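## Task

Take the lid from lid park LP1 and seat it completely on culture plate B38 in nest N1. B38 must stay where it started, and the lid must sit there on its own, not because the robot holds it. Then release it and pull the gripper away.

## Robot and tools

ROBOT. Two arms, left_arm and right_arm, each ending in a two-finger gripper. Either arm may do the job, and the idle one can be parked out of the way. The two arms must not collide or shove each other.

FRAMES. Result poses use one shared scene frame. The origin sits on the table surface midway between the arms, +x points out across the table, +z is up, and left_arm is on the +y side. The names left and right do not match the sides of any image. Each pose is end_effector_position in metres plus end_effector_quat_wxyz. That position is the point between the pads when closed. Closed fingertips reach about 33 mm past it, open ones about 9 mm. Printed positions can be slightly off, more so at long reach. In each gripper's own axes, the fingers point along +z and close along y.

ROW FORMAT. Every motion command is a single row of 18 numbers, each in [-1, 1], covering both arms even if only one moves. The order is: left dx, dy, dz, rx, ry, rz, left gripper position, force_limit, speed, then the same nine for right. dx to rz are an offset, not a pose. They are given in that gripper's own axes and measured from the gripper's pose in the latest result that shows it. If no result in this scene shows it yet, or the call is the second or later one in a reply, they are measured from where the gripper is when the action begins. 1.0 stands for 0.6 m or 180 degrees. rx, ry, rz form one rotation vector. All zeros therefore pulls an arm back to that reference pose rather than holding still. To keep an arm still, send the offset back to its wanted pose in the reply's first call and zeros after that. Gripper numbers are absolute commands, so resend an arm's previous three values to leave its fingers unchanged, since 0 is a real command.

GRIPPER VALUES. position is +1 for fully open (140 mm). The pads touch near -0.8, and -1 closes until blocked. force_limit on parts up to 40 mm wide gives about 14 N at -1, 60 N at 0 and 107 N at +1. speed gives about 30, 140 and 250 mm/s at -1, 0 and +1. Closing pushes the fingertips about 24 mm farther out, so leave room above surfaces.

object_status values: 0 = moving, 1 = blocked while opening, 2 = blocked while closing (a grip), 3 = reached target or pads met. A thin part may still be held at 3. Once stopped, the fingers stay put until the position number changes by at least 0.01. To squeeze harder while status is 2, raise force_limit and switch position between -1 and -0.98. position_measured is in counts, 3 open to 230 closed, and is not linear.

CLIPPING. On each 1/30 s step the commanded pose is limited to within 70 mm and 16 degrees of the measured pose. Position wins over orientation when both cannot be met. Long moves may need several calls, so compare the result pose with the goal.

TOOLS.
execute_actions(actions, pictures): actions holds one item or is empty. An empty list only returns the current state. {"rows": [...], "steps": n} plays 1 to 15 rows over up to 15 steps (default 15), and the last row repeats if there are fewer rows. Each row is measured from the same reference pose, not from the row before. {"steps": n} without rows is a wait of up to 300 steps, counted from the last result. Pictures are included unless pictures is false.
move(target, speed): target is one 18-number row as above. Both grippers travel straight toward their offset poses and arrive together, taking 0.5 to 10 s. The motion is cut off at 10 s. speed is the top path speed in m/s, from 0.002 to 0.5 (default 0.25), and turning is capped at twice that in rad/s. Gripper values are sent at the start. The paths do not avoid obstacles or the other arm, and faster contact or aiming deeper past a surface pushes harder. The result adds a move: line with the ending (done, off_target, moving, held, fault), the limits hit (paced = pose clipped, held = steps blocked by a check, after which the arm may jump fast), and each gripper's distance from its target.
wait(seconds): 0 to 10 s with nothing new sent.
zoom_image(camera, region): a closer look at [x0, y0, x1, y1] pixels, at most 504x504, in one of cam_head_left, cam_head_right, cam_high, cam_low, cam_left_wrist or cam_right_wrist. All are 672x504.
It cannot be undone.

RESULT LINES. Hand target shows where the controller is driving each gripper. A line saying pose unreachable, or HELD on a step, means part of the command was altered or withheld. Joint torques and external torques are noisy estimates. MOTOR HOT warns of overheating, and an OVER-TEMPERATURE FAULT brakes that arm. A TORQUE FAULT, caused by overloading a joint, freezes that arm for 10 s. The simulation keeps running between calls.

CAUTIONS. Do not knock anything off the table, because that ends the scene. Avoid drops, slams and hard pushes. Parts may sometimes be tugged or nudged by outside forces. Lower the lid gently and leave it resting on its own, keep the plate in place, open the fingers and move clear before calling finished_scene.

Each tool is called after "Request:" by a JSON object that holds its "op" and its "data", one argument or row to a line.

## Session

Request:
{"op": "execute_actions", "data": {
  "actions": []
}}

Scene clock: 0.00 s of 6000.00 s.
left_arm: end_effector_position=(+0.4529, +0.2085, +0.2248) position_measured=3 object_status=3 end_effector_quat_wxyz=(-0.017, +0.067, +0.997, +0.015) | right_arm: end_effector_position=(+0.4987, -0.3286, +0.4130) position_measured=3 object_status=3 end_effector_quat_wxyz=(-0.003, +0.920, -0.392, -0.010)
Joint positions: left_arm=[-0.345 -0.198  0.088 -2.271  0.048  2.036  1.498] | right_arm=[-0.004 -0.013 -0.007 -1.583  0.012  1.554 -0.779]
Joint velocities: left_arm=[-0.    -0.001 -0.    -0.    -0.001  0.     0.   ] | right_arm=[-0.001 -0.001  0.001 -0.001  0.001  0.    -0.   ]
Joint torques (N m, as the joint torque sensors report them, + toward a larger angle): no reading
External joint torques (N m, as the arm's controller estimates them; a push from outside toward a larger angle lowers the number): no reading
Hand target (left_arm): +0.453, +0.208, +0.225; -0.017, +0.067, +0.997, +0.015
Hand target (right_arm): +0.499, -0.329, +0.413; -0.003, +0.920, -0.392, -0.010

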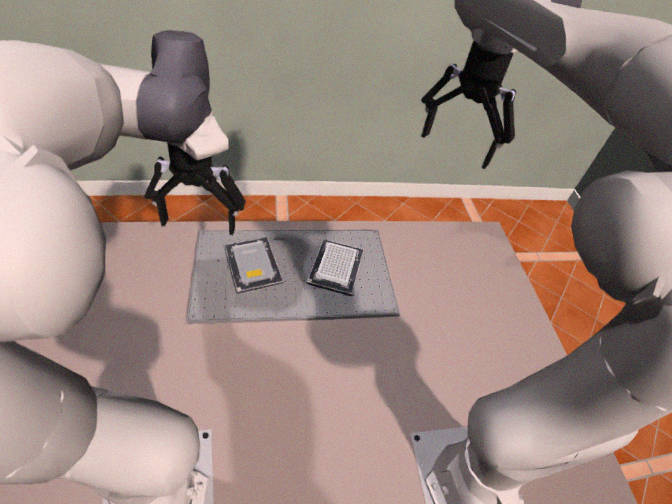

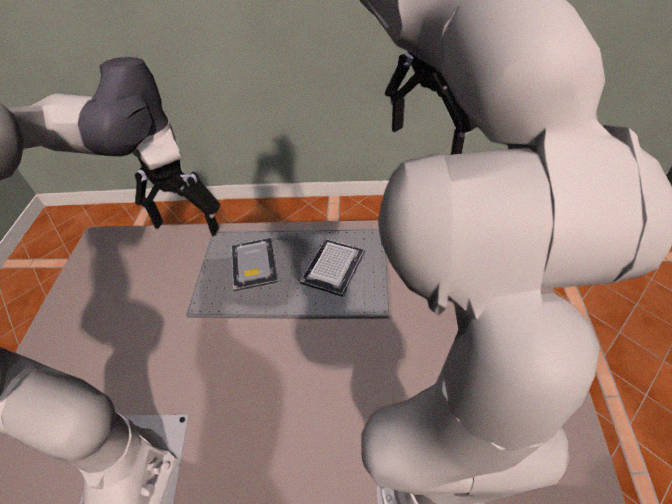

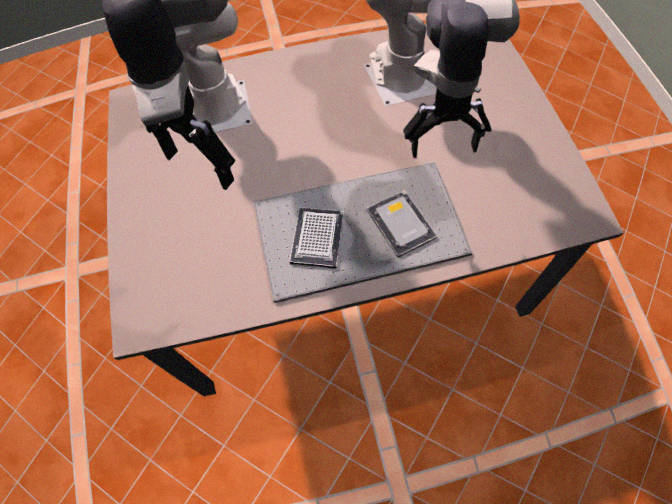

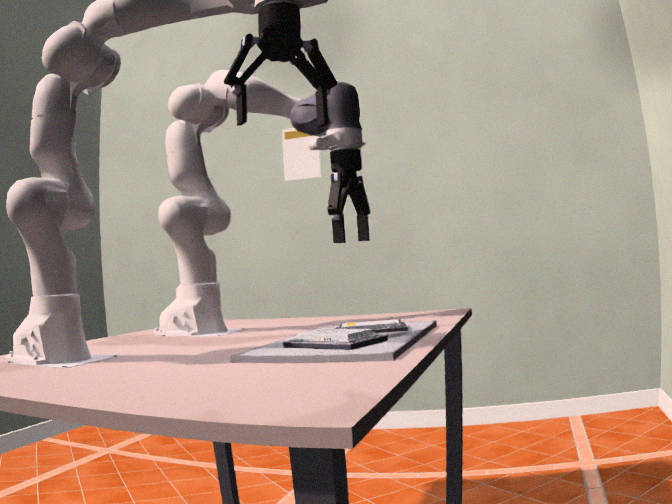

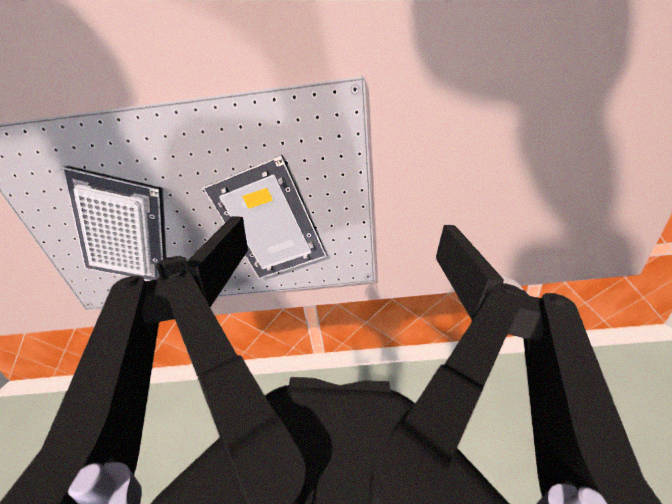

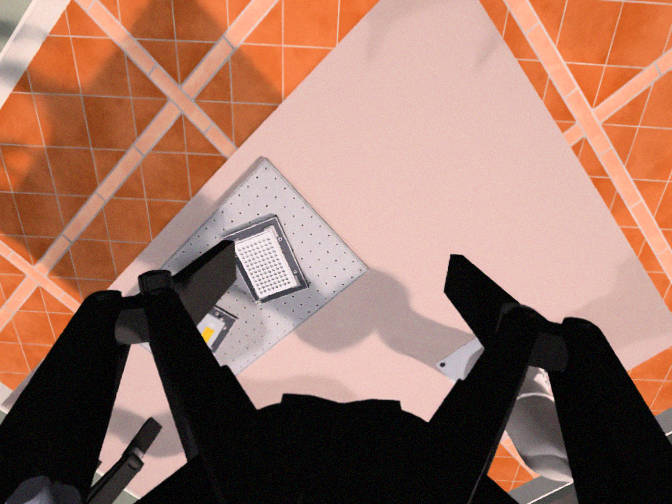

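Request:
{"op": "zoom_image", "data": {
  "camera": "cam_left_wrist",
  "region": [40, 130, 360, 310]
}}

Request:
{"op": "zoom_image", "data": {
  "camera": "cam_high",
  "region": [250, 160, 480, 310]
}}

Request:
{"op": "zoom_image", "data": {
  "camera": "cam_low",
  "region": [260, 110, 460, 370]
}}

Region (40, 130, 360, 310) of cam_left_wrist's 672x504 image, scaled by 1.575, with more detail than that image has; it fills the top 284 rows of this view, and the rest is white.

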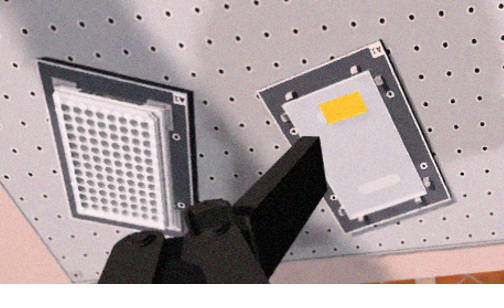

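Region (250, 160, 480, 310) of cam_high's 672x504 image, scaled by 2.191, with more detail than that image has; it fills the top 329 rows of this view, and the rest is white.

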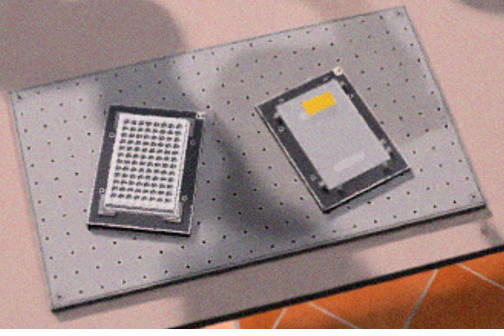

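Region (260, 110, 460, 370) of cam_low's 672x504 image, scaled by 1.938, with more detail than that image has; it fills the left 388 columns of this view, and the rest is white.

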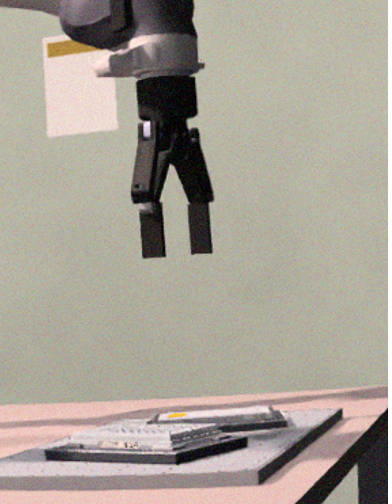

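Request:
{"op": "zoom_image", "data": {
  "camera": "cam_low",
  "region": [275, 120, 330, 190]
}}

Request:
{"op": "zoom_image", "data": {
  "camera": "cam_left_wrist",
  "region": [195, 150, 335, 285]
}}

Request:
{"op": "zoom_image", "data": {
  "camera": "cam_left_wrist",
  "region": [55, 160, 185, 290]
}}

Region (275, 120, 330, 190) of cam_low's 672x504 image, scaled by 7.200, with more detail than that image has; it fills the left 396 columns of this view, and the rest is white.

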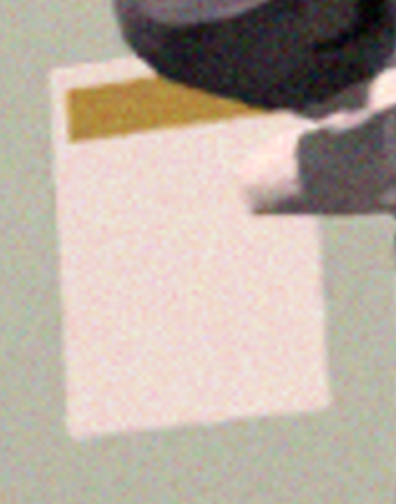

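Region (195, 150, 335, 285) of cam_left_wrist's 672x504 image, scaled by 3.600, with more detail than that image has; it fills the top 486 rows of this view, and the rest is white.

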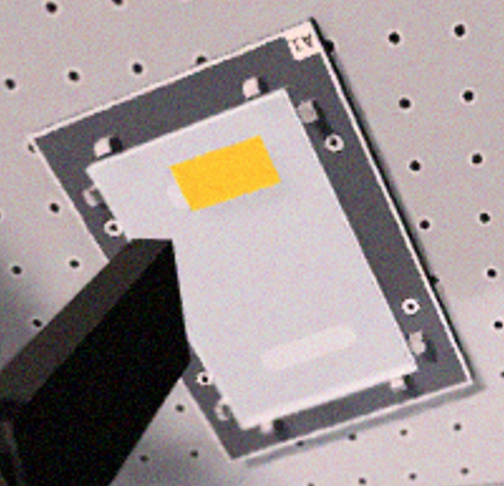

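Region (55, 160, 185, 290) of cam_left_wrist's 672x504 image, scaled by 3.877, with more detail than that image has.

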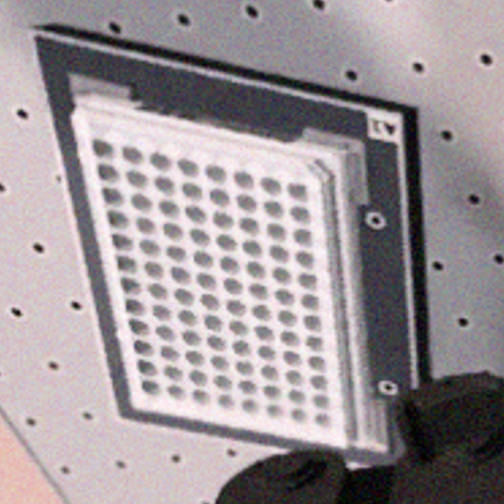

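Request:
{"op": "move", "data": {
  "target": [-0.117,-0.178,0.12,0.0088,-0.0114,-0.128,1,-0.5,0,0.1,0.25,0,0,0,0,1,0,0],
  "speed": 0.2
}}

Scene clock: 28.10 s of 6000.00 s.
left_arm: end_effector_position=(+0.5030, +0.0967, +0.1471) position_measured=3 object_status=3 end_effector_quat_wxyz=(+0.001, -0.128, +0.992, +0.005) | right_arm: end_effector_position=(+0.4341, -0.4728, +0.4119) position_measured=3 object_status=3 end_effector_quat_wxyz=(-0.007, +0.918, -0.396, -0.010)
Joint positions: left_arm=[-0.423  0.087 -0.007 -2.156  0.013  2.241  0.951] | right_arm=[-0.117 -0.149 -0.17  -1.739 -0.009  1.573 -1.045]
Joint velocities: left_arm=[ 0.001 -0.    -0.    -0.001  0.004 -0.    -0.029] | right_arm=[-0.001  0.001  0.002  0.     0.    -0.    -0.011]
Joint torques (N m, as the joint torque sensors report them, + toward a larger angle): left_arm=[  0.47 -32.55   1.47  23.13   1.07   2.71  -0.25] | right_arm=[ -0.07 -25.42  -0.75  24.21   0.53   3.02  -0.39]
External joint torques (N m, as the arm's controller estimates them; a push from outside toward a larger angle lowers the number): left_arm=[ 0.41  0.82  1.36  0.52  0.45  0.28 -0.25] | right_arm=[-0.09  0.5  -1.43  0.52 -0.35  0.54 -0.39]
Hand target (left_arm): +0.504, +0.097, +0.147; +0.003, -0.134, +0.991, +0.005
Hand target (right_arm): +0.434, -0.474, +0.412; -0.007, +0.920, -0.392, -0.009
Off the commanded pose (left_arm): 0.003 m, 1 deg.
Off the commanded pose (right_arm): 0.004 m, 1 deg.
After step 90, 23.07 s passed at rest.
move: off_target (right_arm)

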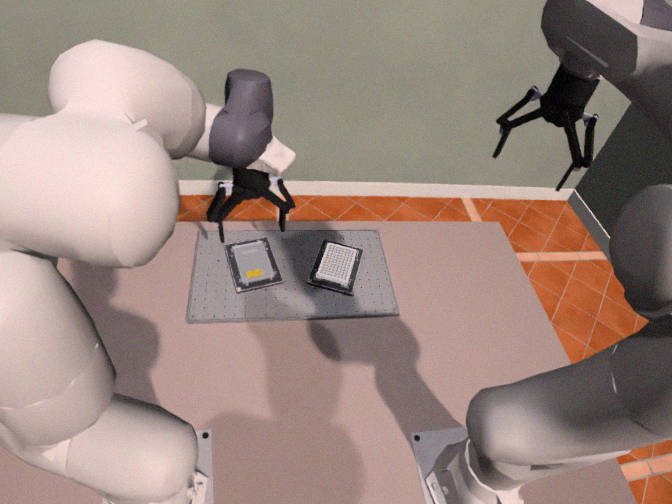

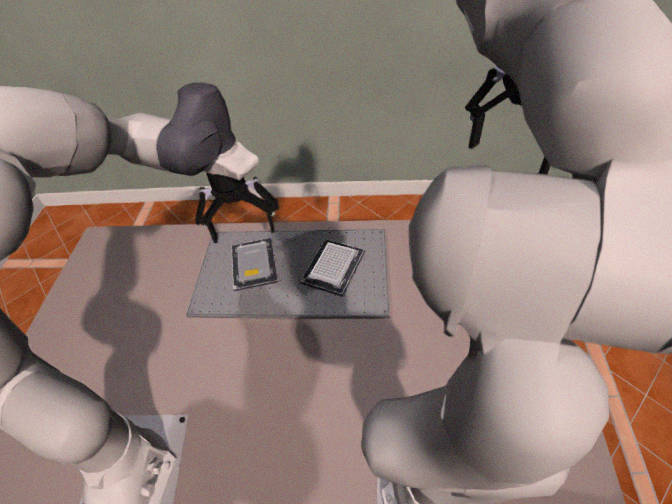

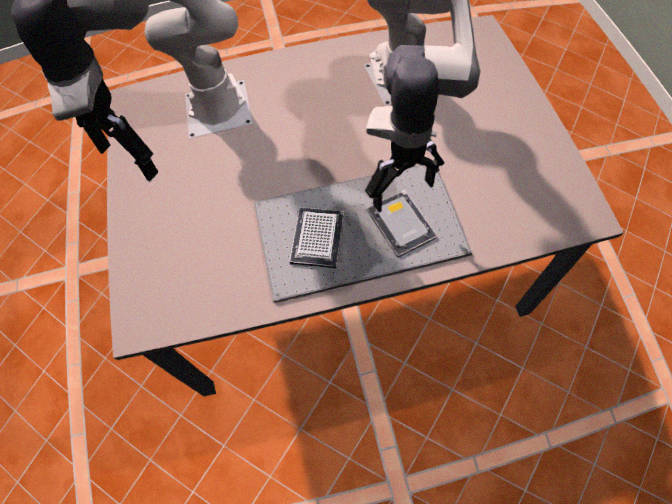

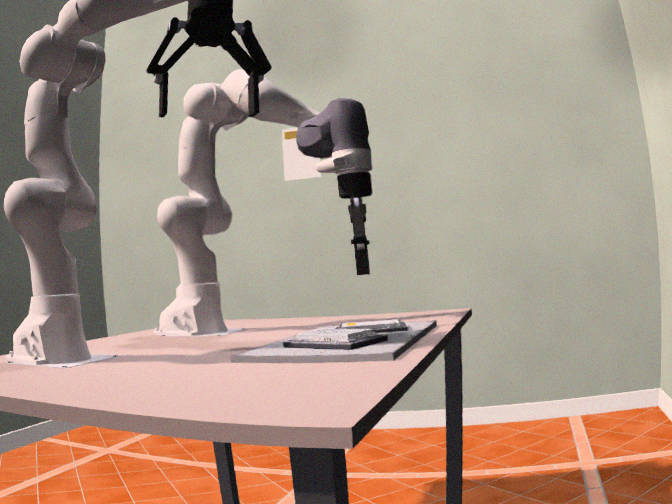

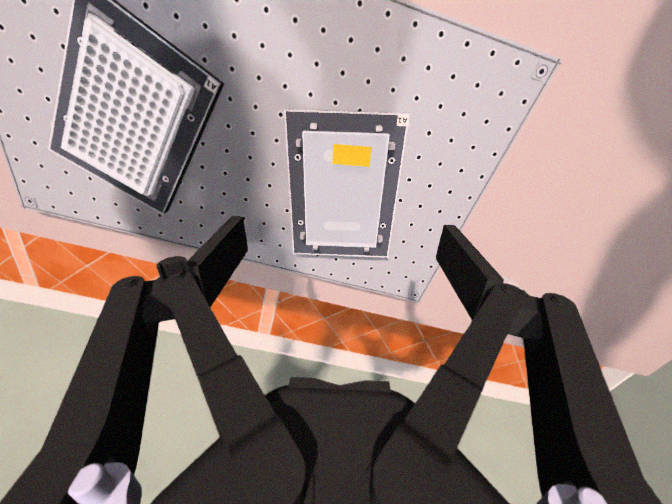

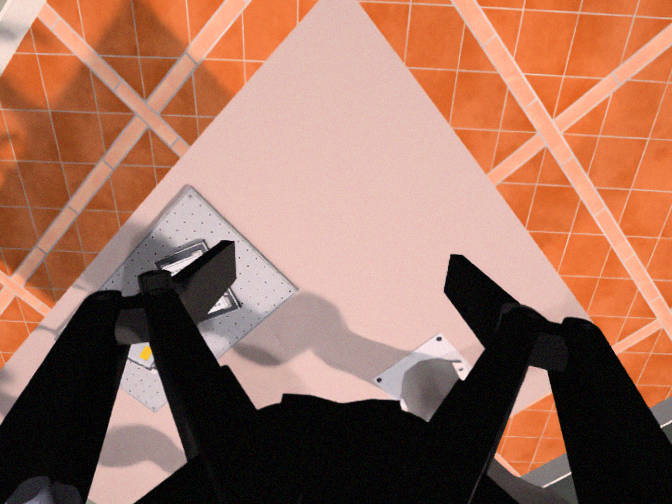

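Request:
{"op": "zoom_image", "data": {
  "camera": "cam_left_wrist",
  "region": [220, 95, 470, 275]
}}

Request:
{"op": "zoom_image", "data": {
  "camera": "cam_left_wrist",
  "region": [30, 0, 250, 220]
}}

Request:
{"op": "zoom_image", "data": {
  "camera": "cam_low",
  "region": [270, 250, 450, 365]
}}

Region (220, 95, 470, 275) of cam_left_wrist's 672x504 image, scaled by 2.016, with more detail than that image has; it fills the top 363 rows of this view, and the rest is white.

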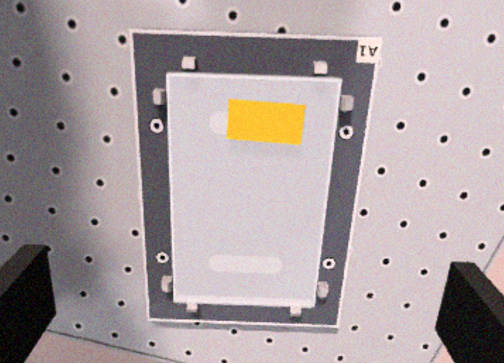

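Region (30, 0, 250, 220) of cam_left_wrist's 672x504 image, scaled by 2.291, with more detail than that image has.

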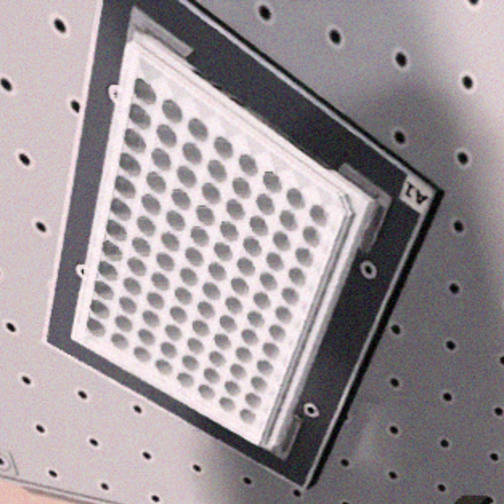

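Region (270, 250, 450, 365) of cam_low's 672x504 image, scaled by 2.800, with more detail than that image has; it fills the top 322 rows of this view, and the rest is white.

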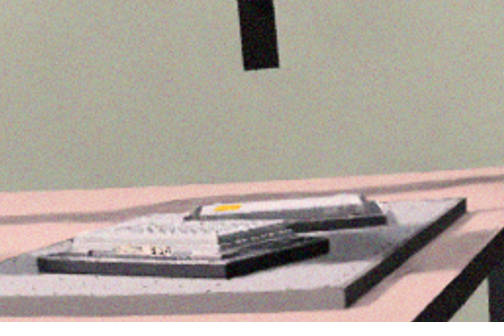

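Request:
{"op": "move", "data": {
  "target": [0,0,0.115,0,0,0,0.5,-0.5,0,0,0,0,0,0,0,1,0,0],
  "speed": 0.1
}}

Request:
{"op": "zoom_image", "data": {
  "camera": "cam_low",
  "region": [310, 270, 430, 345]
}}

Request:
{"op": "zoom_image", "data": {
  "camera": "cam_left_wrist",
  "region": [200, 70, 480, 330]
}}

Scene clock: 41.57 s of 6000.00 s.
left_arm: end_effector_position=(+0.5033, +0.0970, +0.0786) position_measured=66 object_status=3 end_effector_quat_wxyz=(-0.000, -0.130, +0.991, +0.006) | right_arm: end_effector_position=(+0.4341, -0.4728, +0.4118) position_measured=3 object_status=3 end_effector_quat_wxyz=(-0.007, +0.919, -0.395, -0.010)
Joint positions: left_arm=[-0.422  0.199 -0.007 -2.206  0.017  2.399  0.943] | right_arm=[-0.117 -0.149 -0.17  -1.739 -0.009  1.573 -1.049]
Joint velocities: left_arm=[ 0.002 -0.    -0.    -0.001  0.     0.011  0.002] | right_arm=[-0.    -0.001 -0.001 -0.001  0.001  0.001  0.002]
Joint torques (N m, as the joint torque sensors report them, + toward a larger angle): left_arm=[  1.02 -35.12   1.52  19.83   1.01   2.74   0.14] | right_arm=[ -0.56 -24.53   0.24  25.19   0.82   2.59   0.04]
External joint torques (N m, as the arm's controller estimates them; a push from outside toward a larger angle lowers the number): left_arm=[ 0.98  0.2   1.34 -1.08  0.48  0.32  0.14] | right_arm=[-0.45  1.66 -0.3   1.38 -0.05  0.11  0.04]
Hand target (left_arm): +0.505, +0.098, +0.078; +0.002, -0.128, +0.992, +0.006
Hand target (right_arm): +0.434, -0.473, +0.412; -0.007, +0.918, -0.396, -0.010
Off the commanded pose (left_arm): 0.001 m, 0 deg.
Off the commanded pose (right_arm): 0.000 m, 0 deg.
After step 90, 9.23 s passed at rest.
move: done

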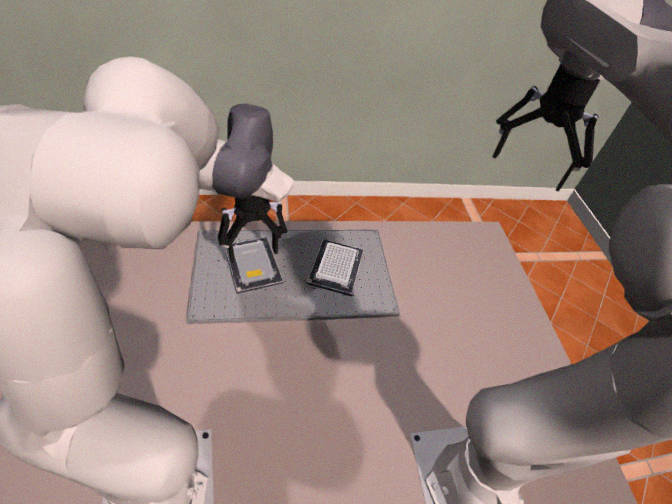

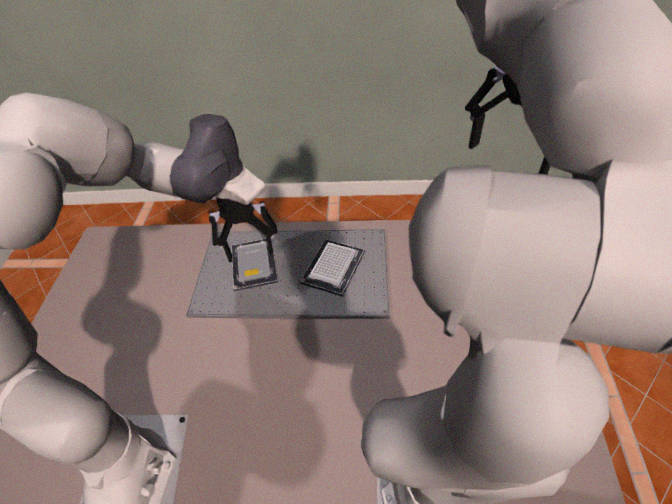

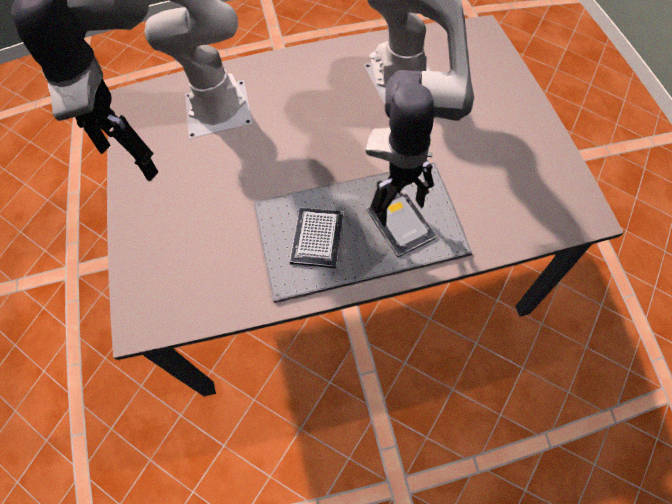

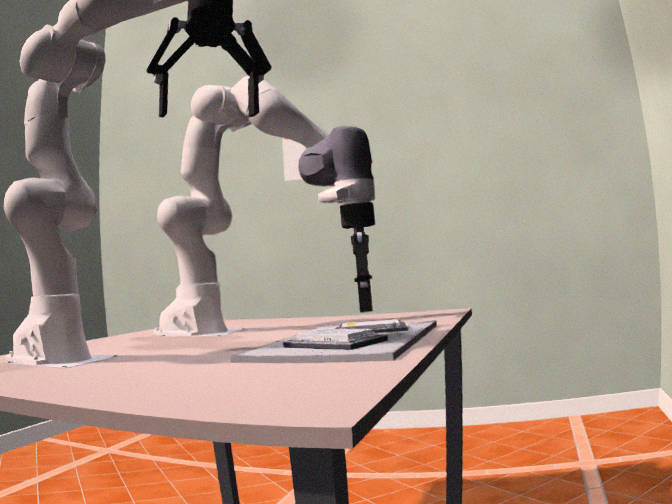

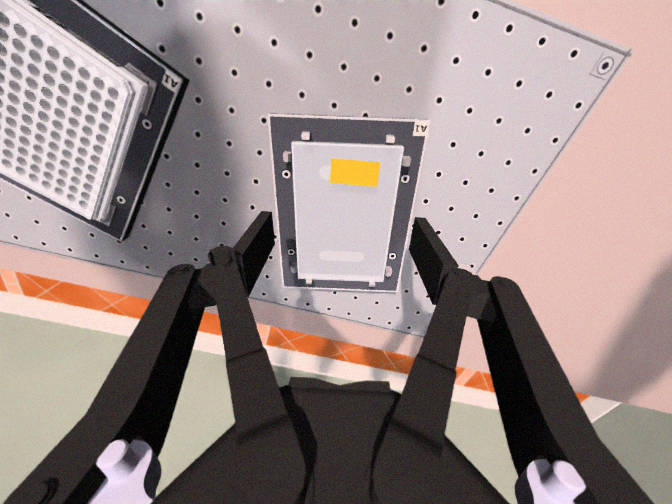

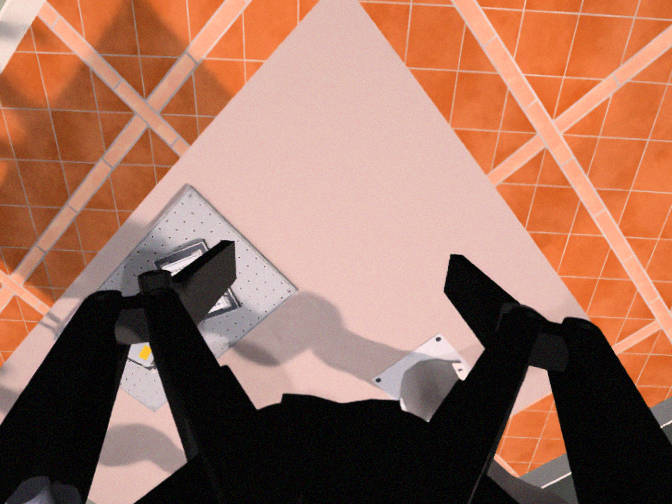

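Region (310, 270, 430, 345) of cam_low's 672x504 image, scaled by 4.200, with more detail than that image has; it fills the top 315 rows of this view, and the rest is white.

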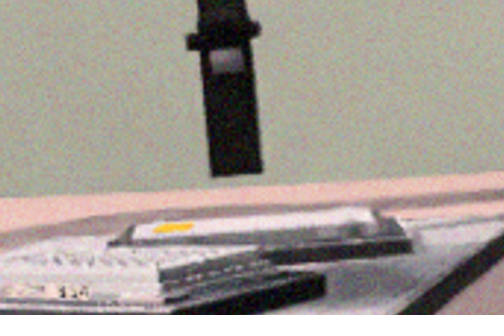

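Region (200, 70, 480, 330) of cam_left_wrist's 672x504 image, scaled by 1.800, with more detail than that image has; it fills the top 468 rows of this view, and the rest is white.

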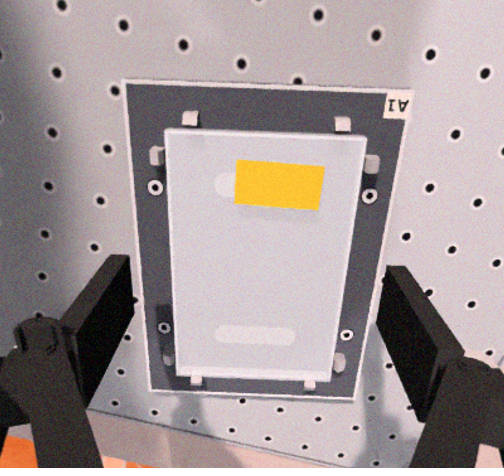

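Request:
{"op": "move", "data": {
  "target": [-0.0117,0,0.03,0.003,0,0,0.42,-0.5,0,0,0,0,0,0,0,1,0,0],
  "speed": 0.05
}}

Request:
{"op": "zoom_image", "data": {
  "camera": "cam_low",
  "region": [325, 290, 415, 340]
}}

Request:
{"op": "zoom_image", "data": {
  "camera": "cam_left_wrist",
  "region": [200, 70, 480, 330]
}}

Scene clock: 48.63 s of 6000.00 s.
left_arm: end_effector_position=(+0.5089, +0.0999, +0.0604) position_measured=76 object_status=3 end_effector_quat_wxyz=(-0.001, -0.133, +0.991, +0.003) | right_arm: end_effector_position=(+0.4341, -0.4728, +0.4118) position_measured=3 object_status=3 end_effector_quat_wxyz=(-0.007, +0.919, -0.395, -0.010)
Joint positions: left_arm=[-0.411  0.243 -0.007 -2.199  0.008  2.438  0.954] | right_arm=[-0.117 -0.149 -0.17  -1.739 -0.009  1.573 -1.049]
Joint velocities: left_arm=[-0.    -0.001 -0.    -0.    -0.001  0.007  0.008] | right_arm=[-0.    -0.     0.    -0.     0.    -0.001  0.   ]
Joint torques (N m, as the joint torque sensors report them, + toward a larger angle): left_arm=[  1.28 -35.4    0.08  21.11  -0.12   2.71   0.15] | right_arm=[ -0.14 -24.67   0.08  24.98   0.79   2.63  -0.17]
External joint torques (N m, as the arm's controller estimates them; a push from outside toward a larger angle lowers the number): left_arm=[ 1.33  0.96 -0.05  0.6  -0.64  0.29  0.15] | right_arm=[-0.09  1.42 -0.52  1.21 -0.09  0.14 -0.17]
Hand target (left_arm): +0.510, +0.099, +0.061; +0.001, -0.131, +0.991, +0.001
Hand target (right_arm): +0.434, -0.473, +0.412; -0.007, +0.919, -0.395, -0.010
Off the commanded pose (left_arm): 0.001 m, 0 deg.
Off the commanded pose (right_arm): 0.000 m, 0 deg.
After step 90, 3.17 s passed at rest.
move: done

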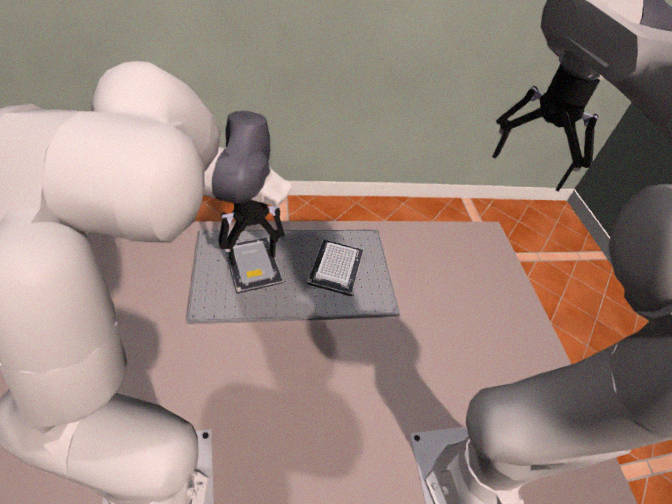

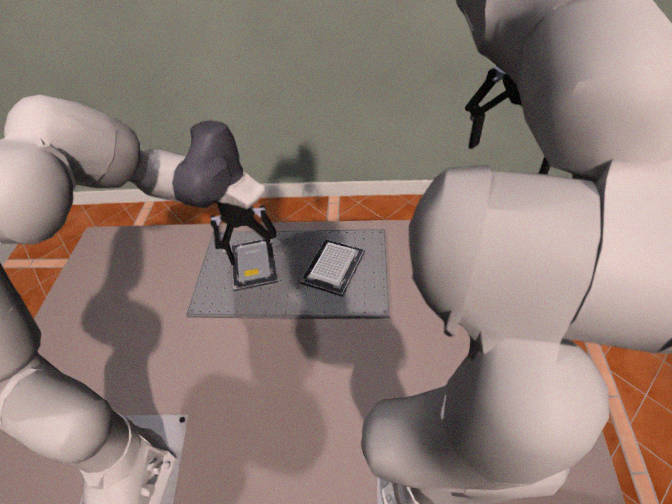

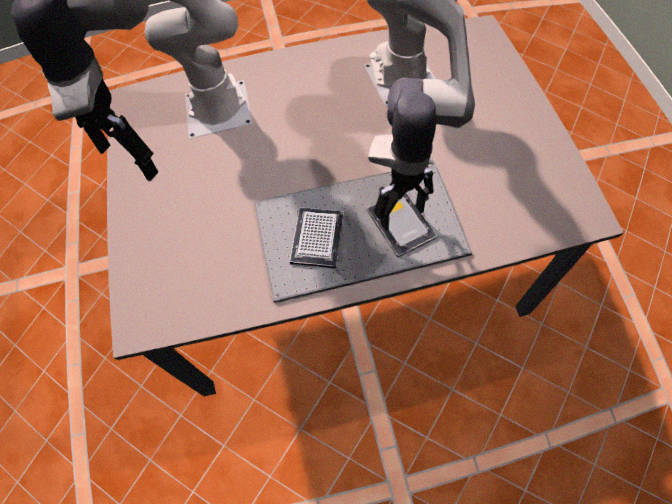

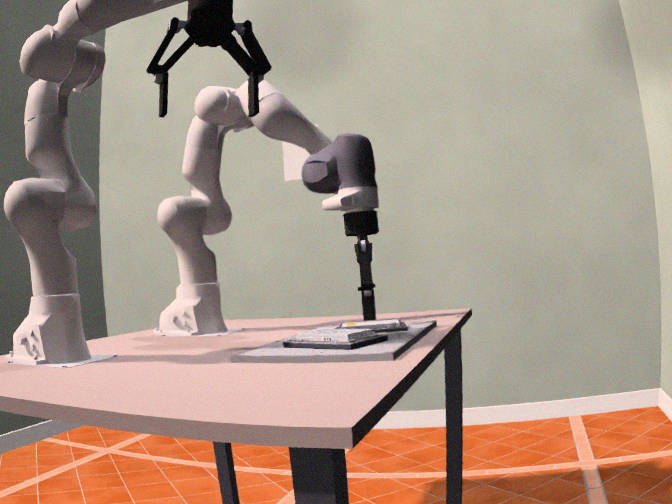

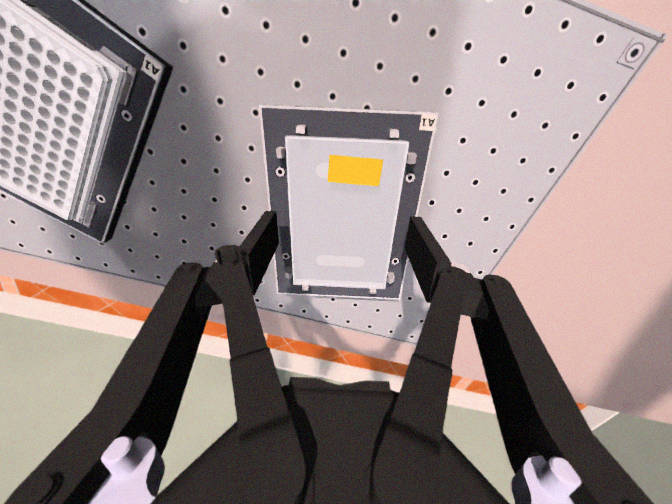

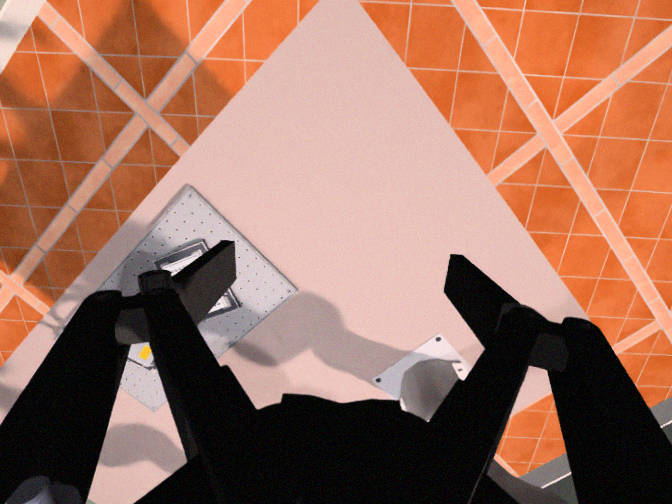

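Region (325, 290, 415, 340) of cam_low's 672x504 image, scaled by 5.600, with more detail than that image has.

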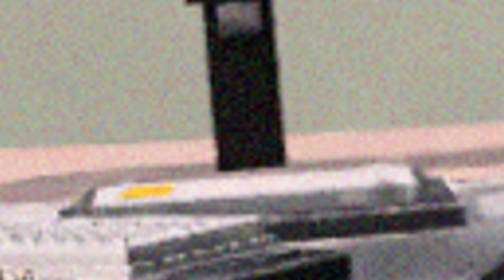

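Region (200, 70, 480, 330) of cam_left_wrist's 672x504 image, scaled by 1.800, with more detail than that image has; it fills the top 468 rows of this view, and the rest is white.

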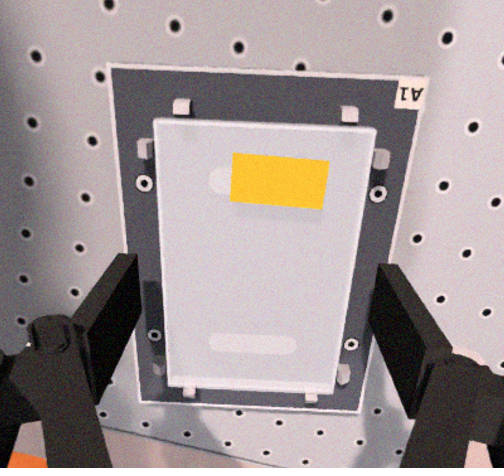

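Request:
{"op": "move", "data": {
  "target": [0,0.0015,0.02,0,0,0,0.38,-0.5,0,0,0,0,0,0,0,1,0,0],
  "speed": 0.02
}}

Request:
{"op": "zoom_image", "data": {
  "camera": "cam_low",
  "region": [335, 300, 415, 340]
}}

Request:
{"op": "zoom_image", "data": {
  "camera": "cam_left_wrist",
  "region": [200, 70, 480, 330]
}}

Request:
{"op": "zoom_image", "data": {
  "camera": "cam_high",
  "region": [355, 180, 455, 265]
}}

Scene clock: 53.70 s of 6000.00 s.
left_arm: end_effector_position=(+0.5085, +0.0999, +0.0494) position_measured=81 object_status=3 end_effector_quat_wxyz=(-0.001, -0.132, +0.991, +0.003) | right_arm: end_effector_position=(+0.4341, -0.4728, +0.4118) position_measured=3 object_status=3 end_effector_quat_wxyz=(-0.007, +0.919, -0.395, -0.010)
Joint positions: left_arm=[-0.411  0.264 -0.007 -2.203  0.008  2.461  0.956] | right_arm=[-0.117 -0.149 -0.17  -1.739 -0.009  1.573 -1.049]
Joint velocities: left_arm=[-0.     0.     0.    -0.     0.     0.01   0.001] | right_arm=[ 0.001 -0.001  0.001  0.    -0.    -0.001 -0.001]
Joint torques (N m, as the joint torque sensors report them, + toward a larger angle): left_arm=[  0.82 -35.81   1.52  18.72   0.6    2.78  -0.06] | right_arm=[ -0.04 -24.73  -0.01  25.23   0.82   2.66  -0.14]
External joint torques (N m, as the arm's controller estimates them; a push from outside toward a larger angle lowers the number): left_arm=[ 0.78  0.92  1.3  -1.53  0.11  0.35 -0.06] | right_arm=[-0.02  1.35 -0.65  1.47 -0.07  0.18 -0.14]
Hand target (left_arm): +0.509, +0.101, +0.048; -0.001, -0.133, +0.991, +0.003
Hand target (right_arm): +0.434, -0.473, +0.412; -0.007, +0.919, -0.395, -0.010
Off the commanded pose (left_arm): 0.001 m, 0 deg.
Off the commanded pose (right_arm): 0.000 m, 0 deg.
After step 90, 1.20 s passed at rest.
move: done

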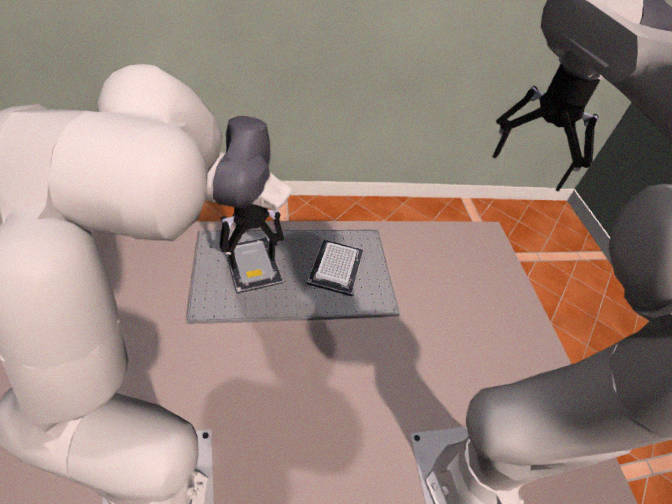

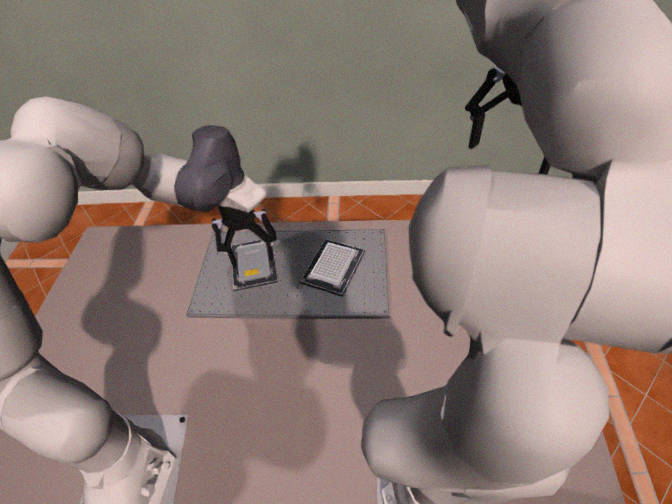

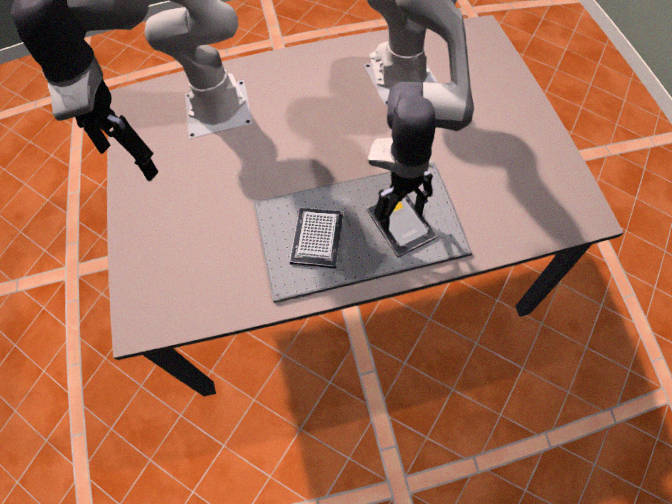

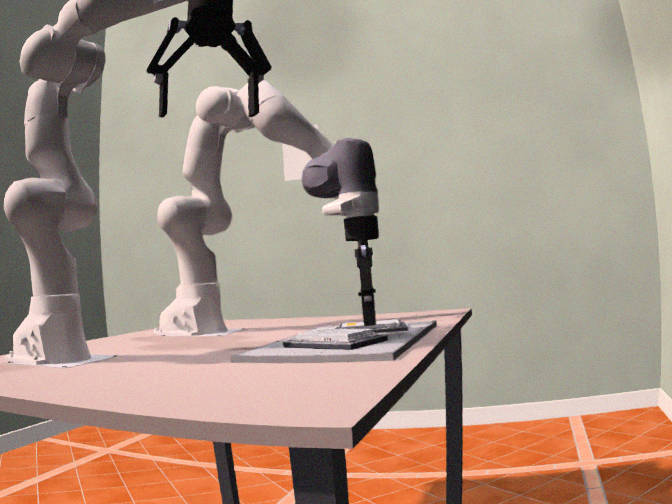

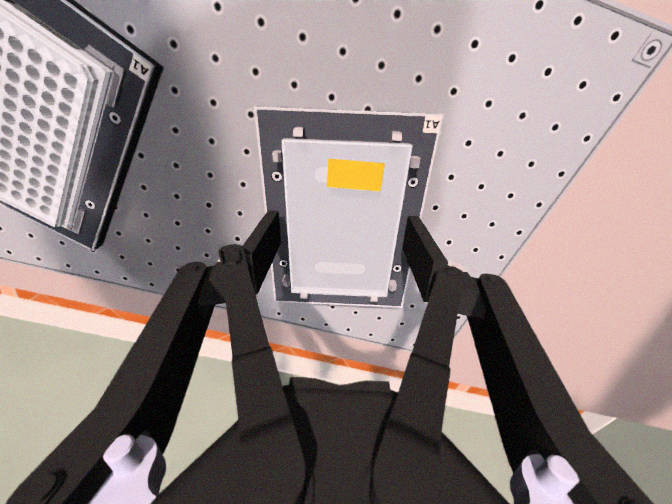

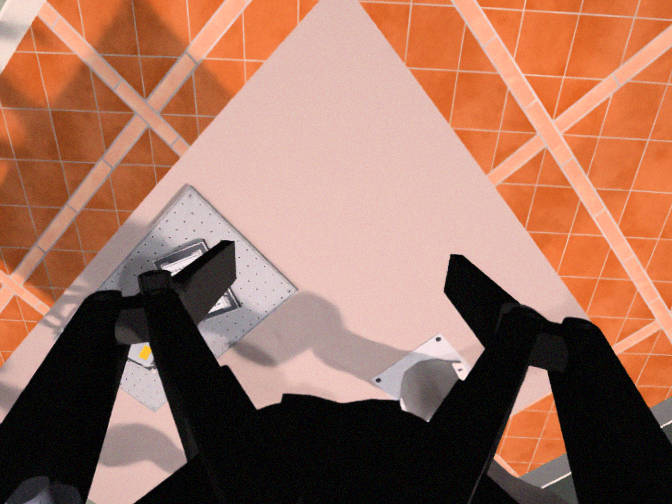

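Region (335, 300, 415, 340) of cam_low's 672x504 image, scaled by 6.300, with more detail than that image has.

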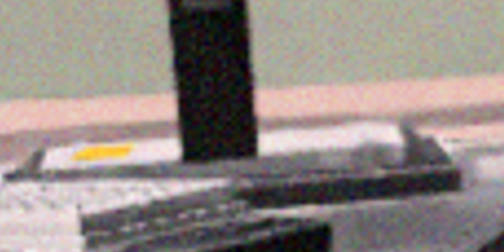

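Region (200, 70, 480, 330) of cam_left_wrist's 672x504 image, scaled by 1.800, with more detail than that image has; it fills the top 468 rows of this view, and the rest is white.

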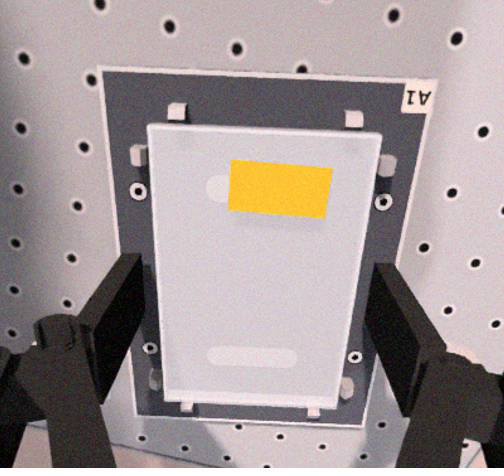

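Region (355, 180, 455, 265) of cam_high's 672x504 image, scaled by 5.040, with more detail than that image has; it fills the top 428 rows of this view, and the rest is white.

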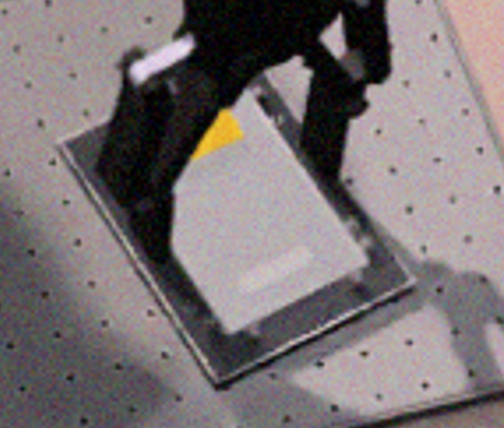

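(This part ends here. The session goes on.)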